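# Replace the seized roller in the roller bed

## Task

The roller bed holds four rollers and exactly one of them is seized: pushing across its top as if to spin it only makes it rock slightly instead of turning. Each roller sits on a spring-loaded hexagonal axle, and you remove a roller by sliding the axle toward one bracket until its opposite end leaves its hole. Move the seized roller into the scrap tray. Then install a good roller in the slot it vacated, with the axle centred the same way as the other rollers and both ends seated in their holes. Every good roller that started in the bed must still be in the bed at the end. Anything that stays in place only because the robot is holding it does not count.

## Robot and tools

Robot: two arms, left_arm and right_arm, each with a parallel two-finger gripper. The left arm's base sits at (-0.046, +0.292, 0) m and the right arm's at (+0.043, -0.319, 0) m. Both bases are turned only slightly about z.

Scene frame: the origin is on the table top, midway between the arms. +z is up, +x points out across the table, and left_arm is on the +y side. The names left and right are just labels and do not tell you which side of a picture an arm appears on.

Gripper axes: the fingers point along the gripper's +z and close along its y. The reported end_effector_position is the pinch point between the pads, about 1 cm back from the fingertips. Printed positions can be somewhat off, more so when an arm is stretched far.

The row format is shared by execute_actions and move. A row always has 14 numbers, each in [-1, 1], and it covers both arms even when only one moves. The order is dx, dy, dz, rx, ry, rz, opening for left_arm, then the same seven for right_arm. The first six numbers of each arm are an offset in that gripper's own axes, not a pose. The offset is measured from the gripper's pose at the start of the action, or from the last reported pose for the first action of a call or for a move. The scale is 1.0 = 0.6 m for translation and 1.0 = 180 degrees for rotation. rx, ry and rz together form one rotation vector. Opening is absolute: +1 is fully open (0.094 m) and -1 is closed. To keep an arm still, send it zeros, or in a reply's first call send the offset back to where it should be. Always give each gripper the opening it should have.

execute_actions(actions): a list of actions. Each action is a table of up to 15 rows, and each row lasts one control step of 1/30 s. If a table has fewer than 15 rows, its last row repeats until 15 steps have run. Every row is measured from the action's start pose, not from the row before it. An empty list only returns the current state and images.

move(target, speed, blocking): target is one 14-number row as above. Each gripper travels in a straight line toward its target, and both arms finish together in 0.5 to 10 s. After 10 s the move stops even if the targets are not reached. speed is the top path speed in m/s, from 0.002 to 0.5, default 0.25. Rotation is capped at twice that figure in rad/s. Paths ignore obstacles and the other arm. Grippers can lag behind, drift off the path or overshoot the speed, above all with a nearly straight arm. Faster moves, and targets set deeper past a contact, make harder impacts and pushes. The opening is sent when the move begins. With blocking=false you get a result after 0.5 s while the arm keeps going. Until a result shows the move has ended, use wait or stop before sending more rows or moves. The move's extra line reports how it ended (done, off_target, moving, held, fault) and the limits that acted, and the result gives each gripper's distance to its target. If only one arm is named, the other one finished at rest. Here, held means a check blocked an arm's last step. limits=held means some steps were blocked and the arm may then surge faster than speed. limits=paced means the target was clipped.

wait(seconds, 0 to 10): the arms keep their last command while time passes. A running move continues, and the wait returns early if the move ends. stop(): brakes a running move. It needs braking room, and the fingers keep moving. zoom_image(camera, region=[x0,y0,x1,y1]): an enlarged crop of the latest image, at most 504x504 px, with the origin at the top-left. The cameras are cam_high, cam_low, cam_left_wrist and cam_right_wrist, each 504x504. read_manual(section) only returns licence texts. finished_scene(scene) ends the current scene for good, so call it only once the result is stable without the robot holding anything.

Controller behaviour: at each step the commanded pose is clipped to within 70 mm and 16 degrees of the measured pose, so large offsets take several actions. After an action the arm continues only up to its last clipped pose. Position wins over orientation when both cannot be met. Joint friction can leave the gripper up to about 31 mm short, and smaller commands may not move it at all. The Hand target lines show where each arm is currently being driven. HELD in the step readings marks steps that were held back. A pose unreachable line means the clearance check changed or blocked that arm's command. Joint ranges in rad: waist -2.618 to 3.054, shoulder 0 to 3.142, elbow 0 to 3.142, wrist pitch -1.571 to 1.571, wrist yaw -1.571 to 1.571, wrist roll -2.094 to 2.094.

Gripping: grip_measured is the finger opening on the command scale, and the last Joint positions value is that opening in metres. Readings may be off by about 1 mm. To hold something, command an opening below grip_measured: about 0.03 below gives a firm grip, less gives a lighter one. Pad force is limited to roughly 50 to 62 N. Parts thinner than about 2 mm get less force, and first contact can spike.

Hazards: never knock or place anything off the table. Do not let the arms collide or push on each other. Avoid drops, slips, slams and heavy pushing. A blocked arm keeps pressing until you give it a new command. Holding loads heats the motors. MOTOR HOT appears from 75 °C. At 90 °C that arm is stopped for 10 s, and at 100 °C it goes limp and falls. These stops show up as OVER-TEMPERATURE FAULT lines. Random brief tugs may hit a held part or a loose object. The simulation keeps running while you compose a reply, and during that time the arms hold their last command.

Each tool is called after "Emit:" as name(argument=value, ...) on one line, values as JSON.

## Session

Emit:
execute_actions(actions=[])

Scene clock: 0.00 s.
left_arm: end_effector_position=(+0.2955, -0.0883, +0.3707) grip_measured=+1.000 end_effector_quat_wxyz=(+0.650, +0.642, +0.303, -0.269) | right_arm: end_effector_position=(+0.3565, -0.4909, +0.1997) grip_measured=+1.000 end_effector_quat_wxyz=(+0.433, +0.538, +0.488, +0.533)
Joint positions: left_arm=[-0.443  1.751  1.512  0.224  0.962  0.749  0.094] | right_arm=[-0.887  1.327  0.434  0.795 -0.956  1.643  0.094]
Joint velocities: left_arm=[-0.017 -0.007 -0.022 -0.037 -0.066 -0.066  0.   ] | right_arm=[-0.002 -0.007  0.017 -0.081  0.037  0.051  0.   ]
Motor temperatures (°C, as the motors report them): left_arm=[17 26 26 18 21 18] | right_arm=[20 25 27 20 19 19]
Hand target (left_arm): +0.296, -0.088, +0.371; +0.650, +0.642, +0.303, -0.269
Hand target (right_arm): +0.357, -0.491, +0.200; +0.433, +0.538, +0.488, +0.533

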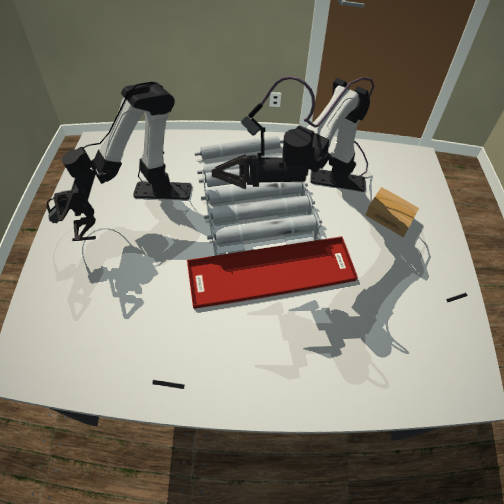

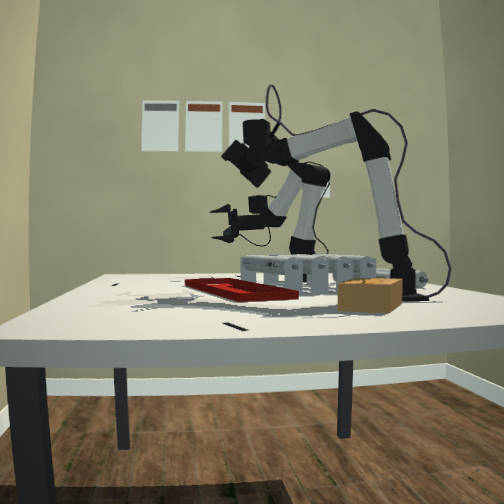

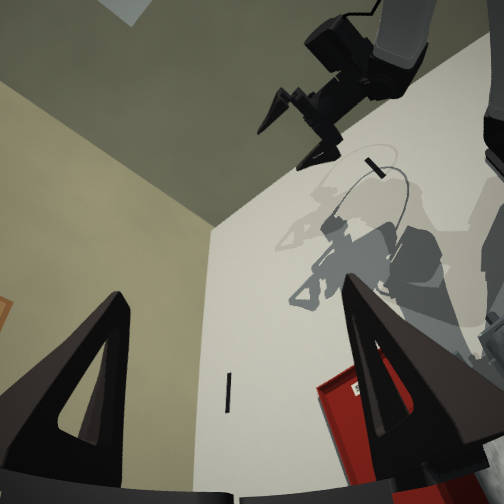

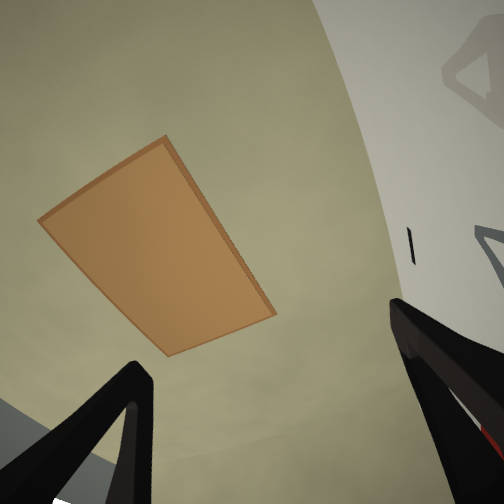

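Emit:
move(target=[0,0,-0.3,0.568,-0.19,0.553,-0.3,0,0,-0.2,-0.022,-0.651,0.684,-1])

Scene clock: 17.30 s.
left_arm: end_effector_position=(+0.2785, +0.0885, +0.3853) grip_measured=-0.299 end_effector_quat_wxyz=(+0.560, +0.515, -0.484, +0.433) | right_arm: end_effector_position=(+0.2423, -0.5030, +0.2156) grip_measured=-0.980 end_effector_quat_wxyz=(-0.198, +0.919, -0.094, +0.329)
Joint positions: left_arm=[0.021 1.68  1.247 1.327 1.569 2.089 0.033] | right_arm=[-1.192  1.525  1.417 -1.541 -0.785  2.107  0.001]
Joint velocities: left_arm=[ 0.002  0.012 -0.012  0.051 -0.007  0.022 -0.   ] | right_arm=[-0.007  0.002  0.007  0.022  0.022  0.037 -0.001]
Motor temperatures (°C, as the motors report them): left_arm=[17 30 28 20 21 18] | right_arm=[20 26 30 22 19 19]
Hand target (left_arm): +0.285, +0.092, +0.371; +0.560, +0.523, -0.480, +0.428
Hand target (right_arm): +0.239, -0.499, +0.208; -0.222, +0.915, -0.111, +0.319
Off the commanded pose (left_arm): 0.016 m, 90 deg; orientation clipped at the last step of the last action.
Off the commanded pose (right_arm): 0.012 m, 82 deg; orientation clipped at the last step of the last action.
joint sent to its limit (left arm) — the command would take joint 5 (wrist yaw) past its upper limit and joint 6 (wrist roll) past its upper limit, so those joints were sent only as far as their limits.
joint sent to its limit (right arm) — the command would take joint 4 (wrist pitch) past its lower limit and joint 6 (wrist roll) past its upper limit, so those joints were sent only as far as their limits.
move: off_target (left_arm, right_arm); limits=paced

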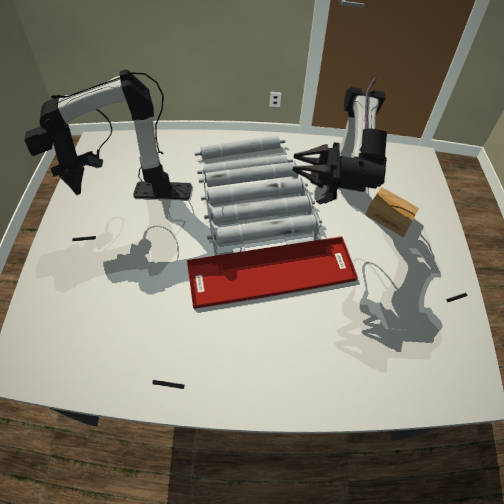

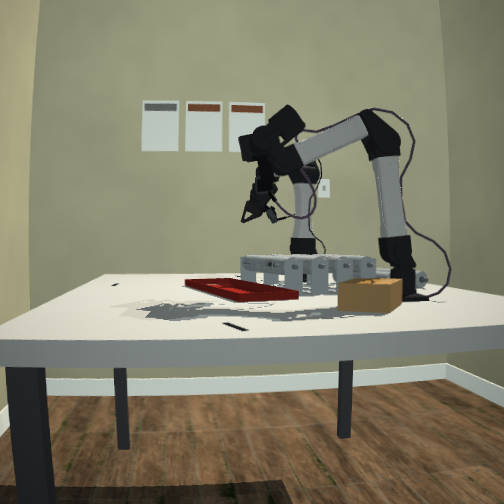

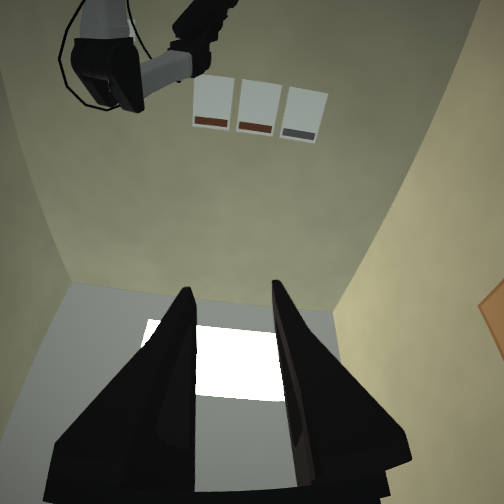

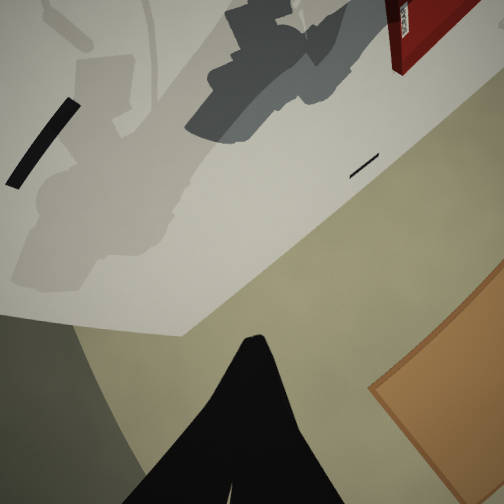

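Emit:
move(target=[0,0,0,0,0,-0.665,-0.3,0,0,0,0,0,-0.67,-1], speed=0.4)

Emit:
move(target=[0,0,0,-0.45,0,0,-0.3,0,0,0,0.22,0,0,-1], speed=0.4)

Scene clock: 23.20 s.
left_arm: end_effector_position=(+0.2820, +0.0882, +0.3801) grip_measured=-0.299 end_effector_quat_wxyz=(+0.655, +0.677, +0.205, -0.268) | right_arm: end_effector_position=(+0.2423, -0.5030, +0.2156) grip_measured=-0.980 end_effector_quat_wxyz=(+0.186, +0.540, +0.749, +0.336)
Joint positions: left_arm=[0.021 1.576 1.294 0.458 1.569 0.712 0.033] | right_arm=[-1.192  1.525  1.417 -1.541 -0.785  0.01   0.001]
Joint velocities: left_arm=[-0.002  0.002 -0.012 -0.007 -0.037 -0.095  0.   ] | right_arm=[-0.007 -0.012 -0.007  0.066  0.007 -0.037 -0.   ]
Motor temperatures (°C, as the motors report them): left_arm=[17 31 28 20 21 18] | right_arm=[20 26 30 21 20 19]
Hand target (left_arm): +0.279, +0.088, +0.387; +0.655, +0.678, +0.202, -0.267
Hand target (right_arm): +0.242, -0.503, +0.216; +0.187, +0.537, +0.751, +0.335
Off the commanded pose (left_arm): 0.006 m, 0 deg.
Off the commanded pose (right_arm): 0.000 m, 0 deg.
move: done

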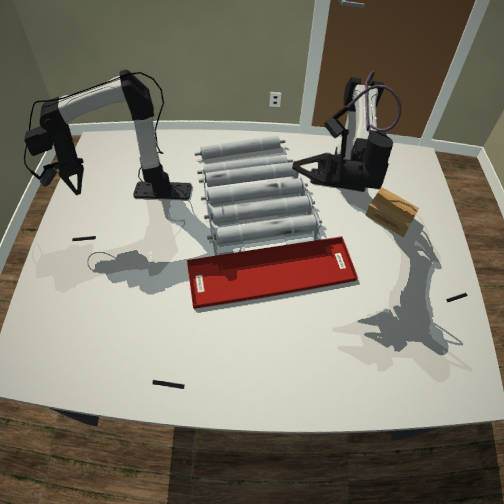

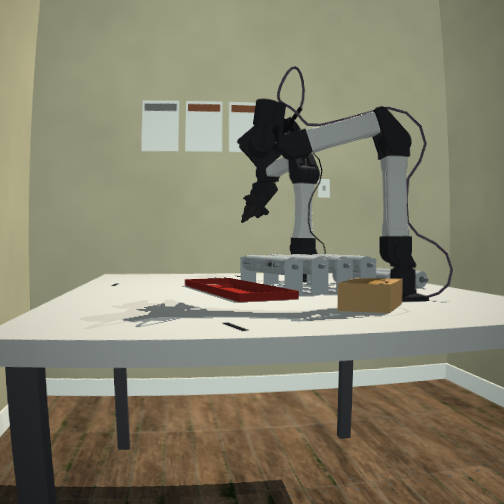

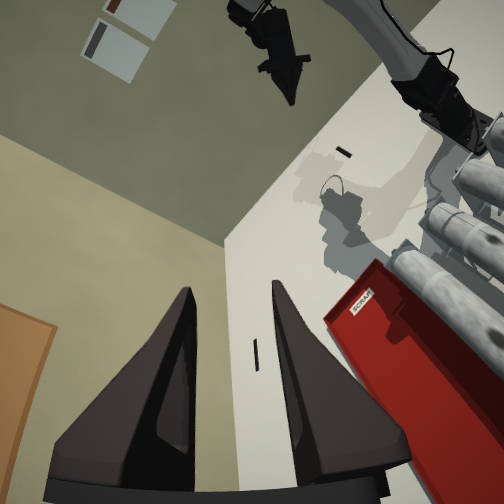

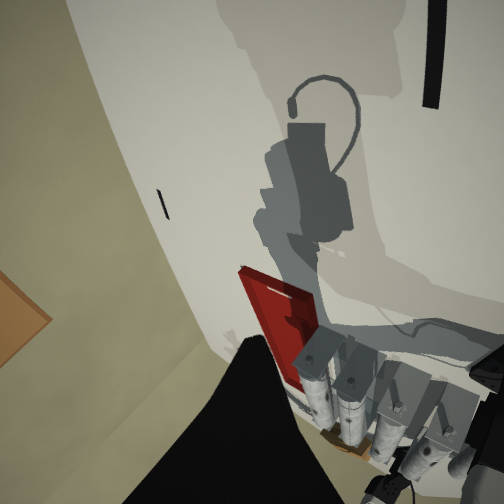

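Scene clock: 25.73 s.
left_arm: end_effector_position=(+0.2809, +0.0905, +0.3860) grip_measured=-0.299 end_effector_quat_wxyz=(+0.902, +0.127, +0.406, -0.076) | right_arm: end_effector_position=(+0.2429, -0.5035, +0.2096) grip_measured=-0.980 end_effector_quat_wxyz=(+0.058, +0.575, +0.815, +0.050)
Joint positions: left_arm=[-0.522  1.476  0.607  1.578 -0.193  0.381  0.033] | right_arm=[-0.804  1.525  1.59  -1.542 -0.122  0.415  0.001]
Joint velocities: left_arm=[ 0.007 -0.012 -0.002  0.022 -0.066 -0.022 -0.   ] | right_arm=[-0.007 -0.002  0.002  0.037  0.051  0.066 -0.001]
Motor temperatures (°C, as the motors report them): left_arm=[17 31 28 20 21 18] | right_arm=[20 27 30 21 20 19]
Hand target (left_arm): +0.281, +0.088, +0.383; +0.901, +0.126, +0.408, -0.073
Hand target (right_arm): +0.243, -0.502, +0.213; +0.056, +0.575, +0.815, +0.048
Off the commanded pose (left_arm): 0.006 m, 11 deg.
Off the commanded pose (right_arm): 0.006 m, 8 deg.
joint sent to its limit (left arm) — the command would take joint 4 (wrist pitch) past its upper limit, so that joint was sent only as far as its limit.
joint sent to its limit (right arm) — the command would take joint 4 (wrist pitch) past its lower limit, so that joint was sent only as far as its limit.
move: off_target (left_arm, right_arm); limits=paced

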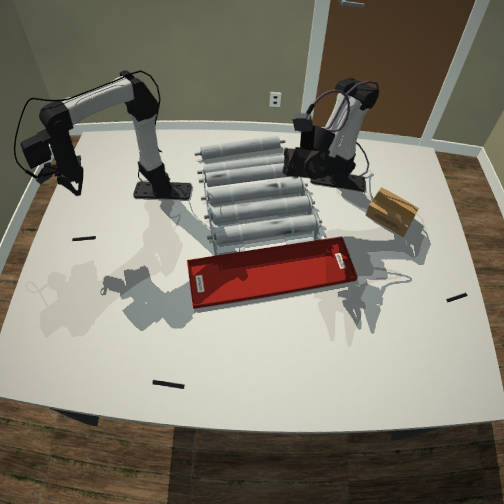

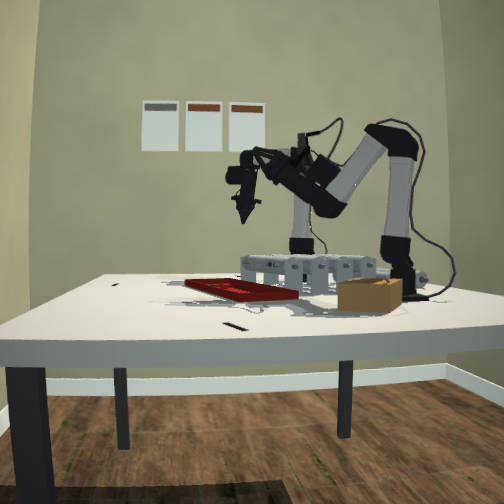

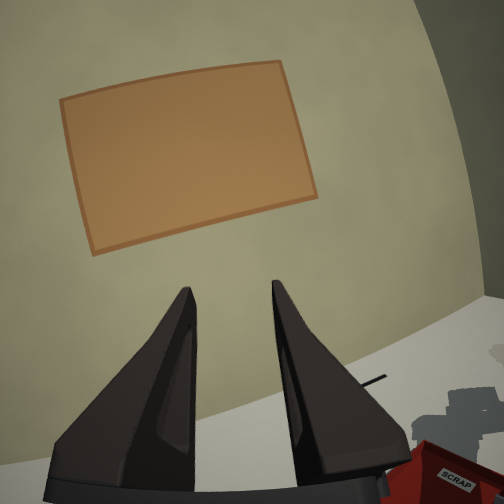

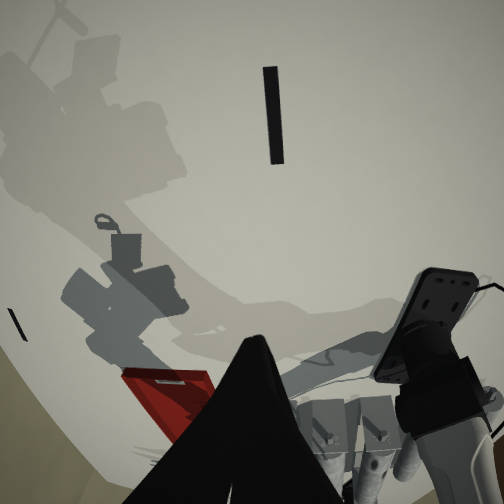

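Emit:
move(target=[0,0,0,0,0.65,0,-0.3,0.6,0.315,0.117,0,0,-0.5,-1], speed=0.3)

Emit:
move(target=[0,0.1,0.3,0,0,-0.3,-0.3,0,0,0,0,0,-0.43,-1], speed=0.3)

Scene clock: 33.07 s.
left_arm: end_effector_position=(+0.2836, +0.0863, +0.3880) grip_measured=-0.299 end_effector_quat_wxyz=(+0.369, +0.154, +0.916, -0.022) | right_arm: end_effector_position=(+0.2937, -0.1054, +0.1464) grip_measured=-0.980 end_effector_quat_wxyz=(+0.058, -0.164, +0.985, -0.008)
Joint positions: left_arm=[-0.58   1.787  2.451 -1.536 -0.317 -0.248  0.033] | right_arm=[ 0.761  1.708  1.531 -1.304  0.076  0.411  0.001]
Joint velocities: left_arm=[ 0.032  0.007  0.007  0.051 -0.007 -0.007  0.001] | right_arm=[ 0.012 -0.007 -0.012  0.007  0.066  0.051 -0.   ]
Motor temperatures (°C, as the motors report them): left_arm=[17 30 29 21 21 18] | right_arm=[20 27 31 21 19 19]
Hand target (left_arm): +0.285, +0.088, +0.384; +0.358, +0.154, +0.921, -0.023
Hand target (right_arm): +0.299, -0.100, +0.147; +0.066, -0.170, +0.983, -0.007
Off the commanded pose (left_arm): 0.005 m, 31 deg; orientation clipped at the last step of the last action.
Off the commanded pose (right_arm): 0.019 m, 2 deg.
joint sent to its limit (left arm) — the command would take joint 4 (wrist pitch) past its lower limit, so that joint was sent only as far as its limit.
move: off_target (left_arm, right_arm); limits=paced

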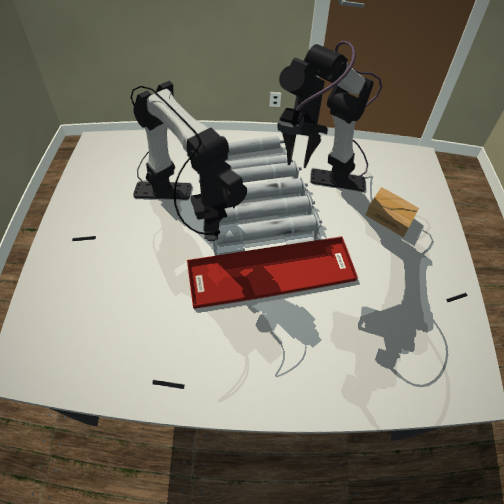

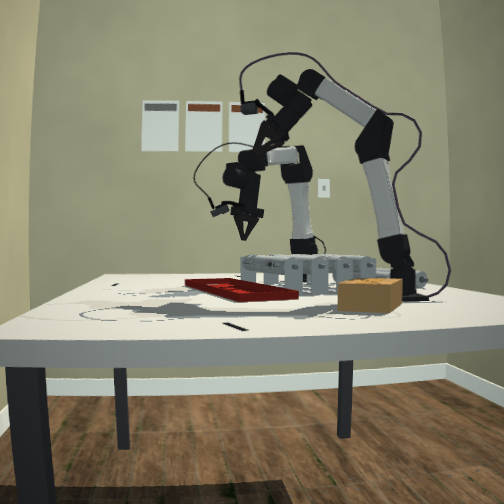

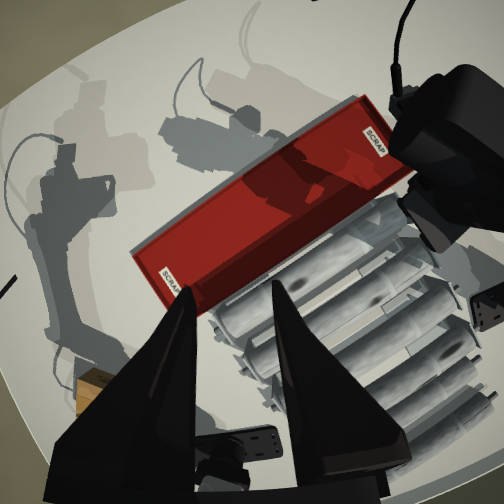

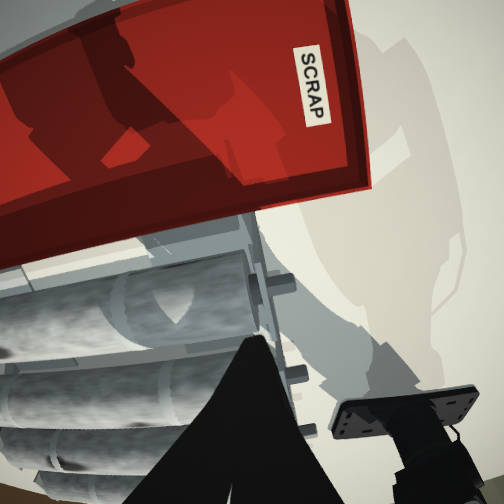

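Scene clock: 35.93 s.
left_arm: end_effector_position=(+0.4184, +0.1179, +0.2773) grip_measured=-0.299 end_effector_quat_wxyz=(+0.337, -0.269, +0.882, -0.189) | right_arm: end_effector_position=(+0.2937, -0.1054, +0.1464) grip_measured=-0.980 end_effector_quat_wxyz=(-0.041, +0.741, -0.669, +0.042)
Joint positions: left_arm=[-0.289  1.817  1.903 -0.872 -0.136 -0.942  0.033] | right_arm=[ 0.761  1.708  1.531 -1.304  0.076 -0.931  0.001]
Joint velocities: left_arm=[-0.002 -0.007 -0.002  0.022 -0.081 -0.051  0.   ] | right_arm=[-0.007  0.002  0.002  0.051 -0.007 -0.007 -0.001]
Motor temperatures (°C, as the motors report them): left_arm=[17 31 29 21 21 18] | right_arm=[20 28 31 21 19 19]
Hand target (left_arm): +0.421, +0.120, +0.261; +0.321, -0.278, +0.886, -0.185
Hand target (right_arm): +0.294, -0.105, +0.146; -0.040, +0.744, -0.666, +0.042
Off the commanded pose (left_arm): 0.016 m, 2 deg.
Off the commanded pose (right_arm): 0.000 m, 0 deg.
move: off_target (left_arm)

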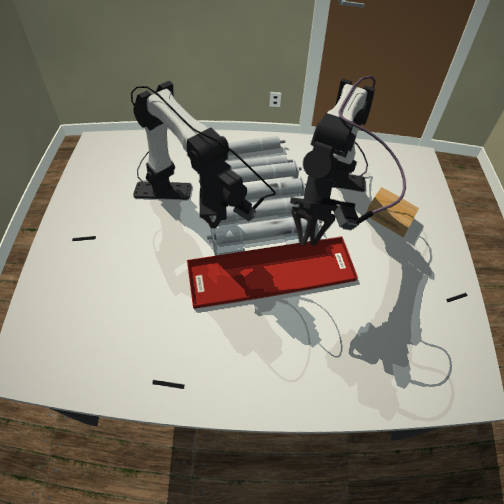

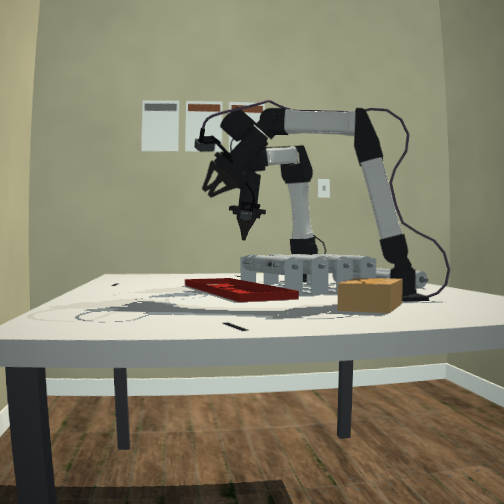

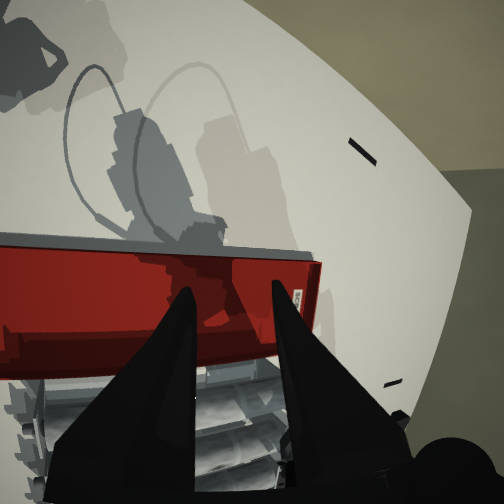

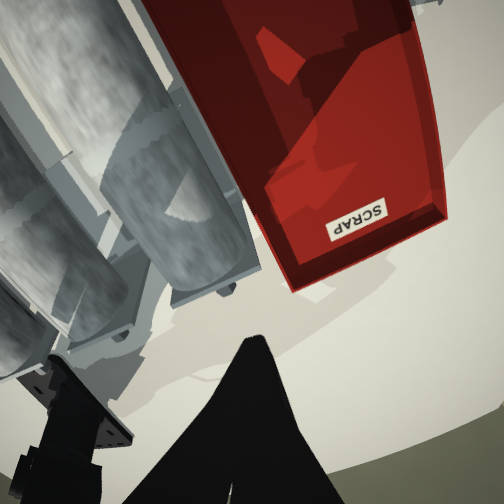

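Emit:
move(target=[0,0.15,0,0,0,0,-0.3,-0.1,-0.03,0.095,-0.03,0,0,-1], speed=0.1)

Emit:
zoom_image(camera="cam_high", region=[180,130,340,250])

Emit:
move(target=[0,0,0,0,0,0,-0.3,0,0.5,0.01,0,0,0,-1], speed=0.06)

Emit:
move(target=[0,0,0,0,0,0,-0.3,0.2,-0.2,-0.1,0,0,0,-1], speed=0.15)

Emit:
zoom_image(camera="cam_high", region=[180,130,340,250])

Scene clock: 43.90 s.
left_arm: end_effector_position=(+0.3897, +0.1863, +0.2355) grip_measured=-0.299 end_effector_quat_wxyz=(+0.341, -0.272, +0.881, -0.187) | right_arm: end_effector_position=(+0.3083, -0.0526, +0.0915) grip_measured=-0.980 end_effector_quat_wxyz=(+0.004, +0.742, -0.670, +0.014)
Joint positions: left_arm=[-0.136  1.58   1.458 -0.652 -0.037 -0.836  0.033] | right_arm=[ 0.816  1.987  1.677 -1.269  0.028 -0.871  0.001]
Joint velocities: left_arm=[-0.012  0.002 -0.017  0.051  0.007  0.022  0.001] | right_arm=[-0.007 -0.002 -0.002  0.154 -0.037  0.007  0.   ]
Motor temperatures (°C, as the motors report them): left_arm=[17 32 29 22 21 18] | right_arm=[20 29 31 21 19 19]
Hand target (left_arm): +0.386, +0.189, +0.233; +0.338, -0.268, +0.882, -0.188
Hand target (right_arm): +0.311, -0.045, +0.091; -0.005, +0.742, -0.670, +0.011
Off the commanded pose (left_arm): 0.006 m, 1 deg.
Off the commanded pose (right_arm): 0.010 m, 1 deg.
move: done

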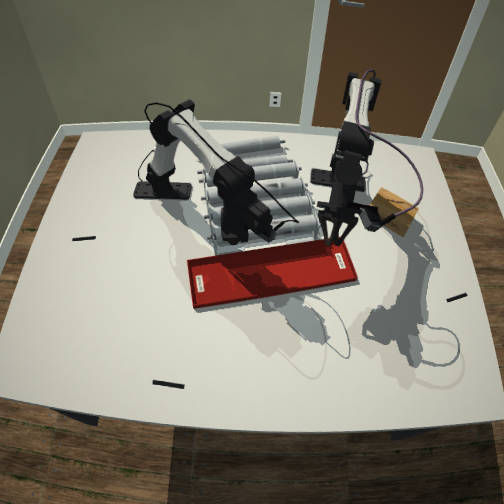

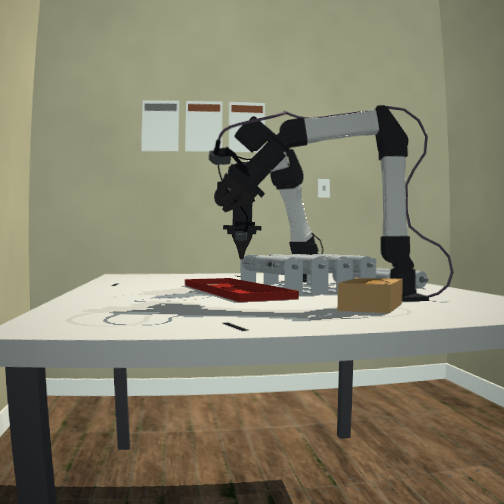

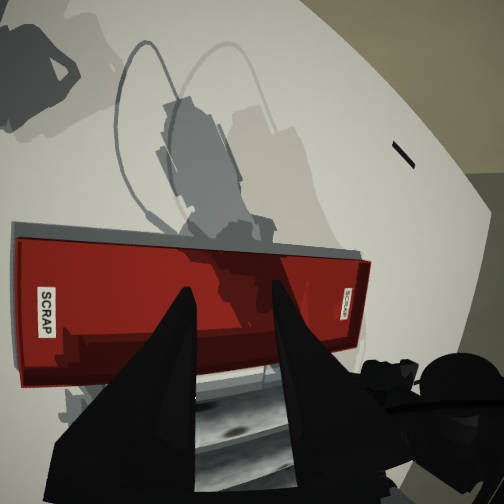

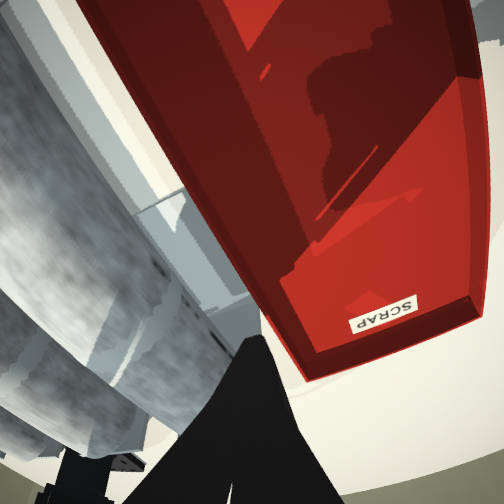

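Region (180, 130, 340, 250) of cam_high's 504x504 image, scaled by 3.150, with more detail than that image has; it fills the top 378 rows of this view, and the rest is white.

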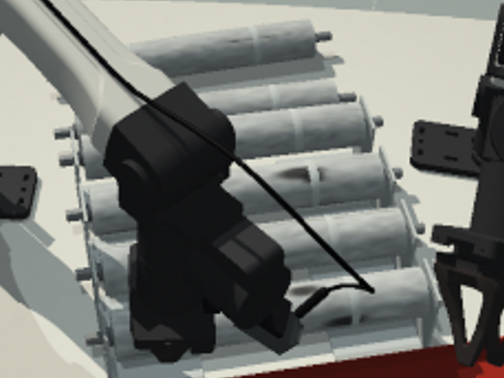

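Scene clock: 49.33 s.
left_arm: end_effector_position=(+0.3897, +0.1863, +0.2355) grip_measured=-0.299 end_effector_quat_wxyz=(+0.341, -0.272, +0.881, -0.187) | right_arm: end_effector_position=(+0.0522, -0.0780, +0.0951) grip_measured=-0.981 end_effector_quat_wxyz=(-0.074, +0.731, -0.675, +0.066)
Joint positions: left_arm=[-0.136  1.58   1.458 -0.652 -0.037 -0.836  0.033] | right_arm=[ 1.688  1.457  1.065 -1.179  0.2    0.022  0.001]
Joint velocities: left_arm=[ 0.007 -0.002  0.002 -0.037 -0.022 -0.066 -0.001] | right_arm=[-0.012 -0.017 -0.007 -0.022 -0.022  0.037  0.001]
Motor temperatures (°C, as the motors report them): left_arm=[17 32 30 23 21 18] | right_arm=[20 30 31 21 20 19]
Hand target (left_arm): +0.390, +0.186, +0.235; +0.341, -0.272, +0.881, -0.187
Hand target (right_arm): +0.015, -0.092, +0.082; +0.008, +0.740, -0.672, +0.024
Off the commanded pose (left_arm): 0.000 m, 0 deg.
Off the commanded pose (right_arm): 0.045 m, 11 deg.
move: off_target (right_arm)

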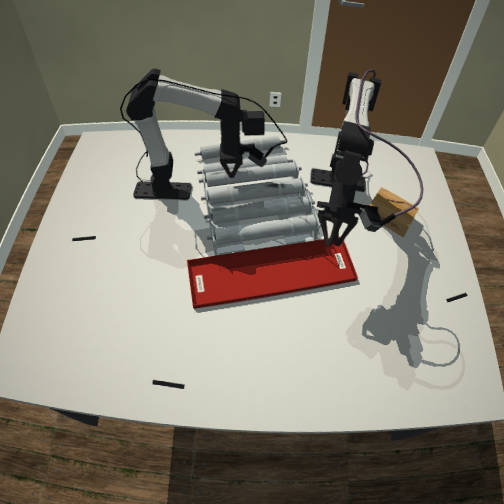

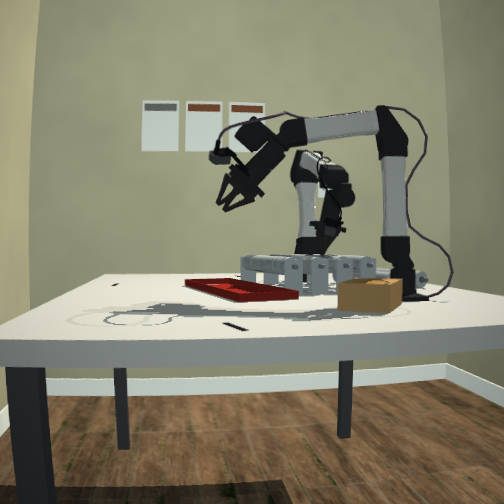

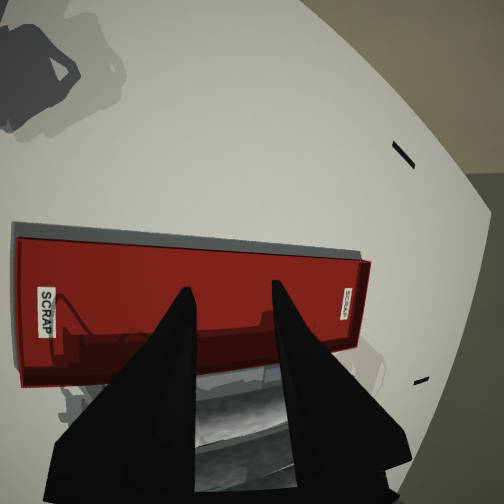

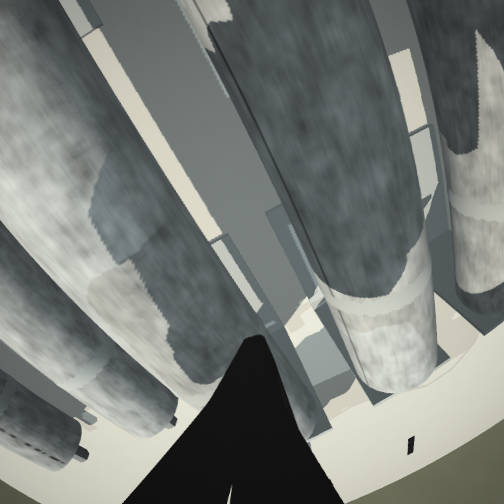

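Scene clock: 51.17 s.
left_arm: end_effector_position=(+0.3897, +0.1863, +0.2355) grip_measured=-0.299 end_effector_quat_wxyz=(+0.341, -0.272, +0.881, -0.187) | right_arm: end_effector_position=(+0.1694, -0.1824, +0.1733) grip_measured=-0.981 end_effector_quat_wxyz=(-0.077, +0.731, -0.675, +0.066)
Joint positions: left_arm=[-0.136  1.58   1.458 -0.652 -0.037 -0.836  0.033] | right_arm=[ 0.979  1.132  1.142 -1.446  0.151 -0.698  0.001]
Joint velocities: left_arm=[-0.002 -0.022 -0.007  0.051  0.037 -0.007 -0.001] | right_arm=[ 0.002  0.007 -0.022  0.037  0.051 -0.022  0.   ]
Motor temperatures (°C, as the motors report them): left_arm=[17 32 30 23 21 18] | right_arm=[20 29 31 21 20 19]
Hand target (left_arm): +0.390, +0.186, +0.235; +0.341, -0.272, +0.881, -0.187
Hand target (right_arm): +0.168, -0.184, +0.179; -0.079, +0.731, -0.675, +0.062
Off the commanded pose (left_arm): 0.000 m, 0 deg.
Off the commanded pose (right_arm): 0.008 m, 0 deg.
move: done

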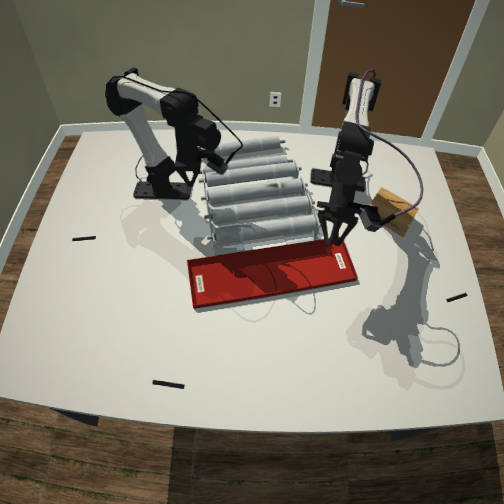

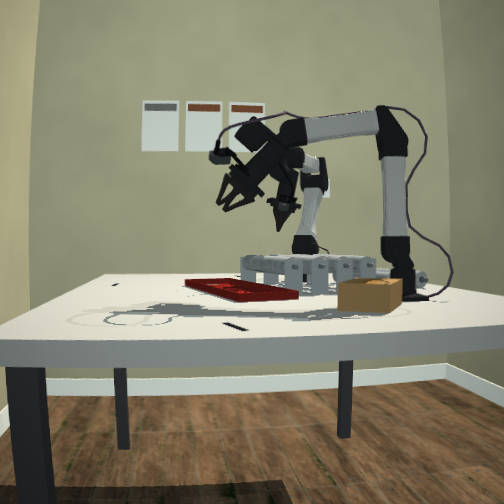

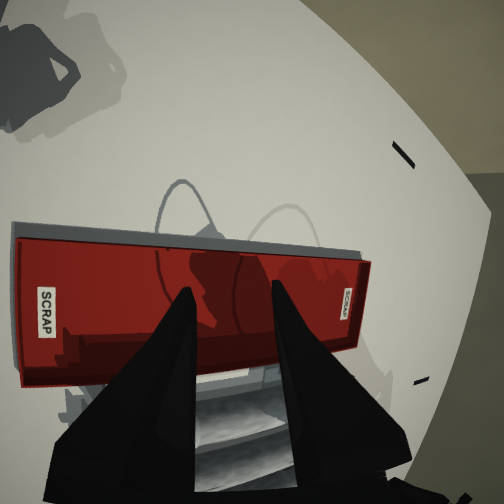

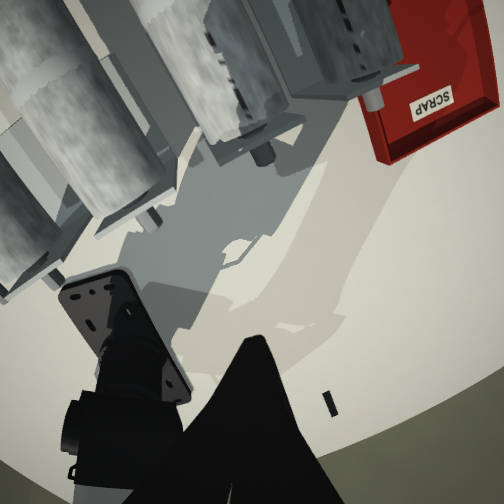

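Region (180, 130, 340, 250) of cam_high's 504x504 image, scaled by 3.150, with more detail than that image has; it fills the top 378 rows of this view, and the rest is white.

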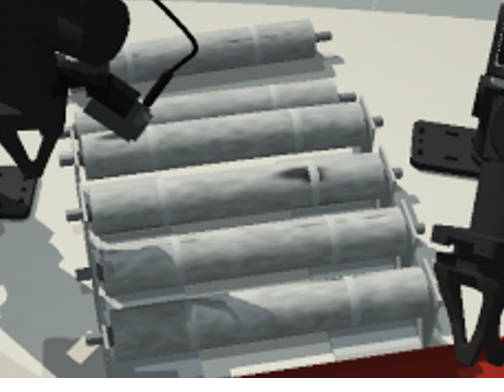

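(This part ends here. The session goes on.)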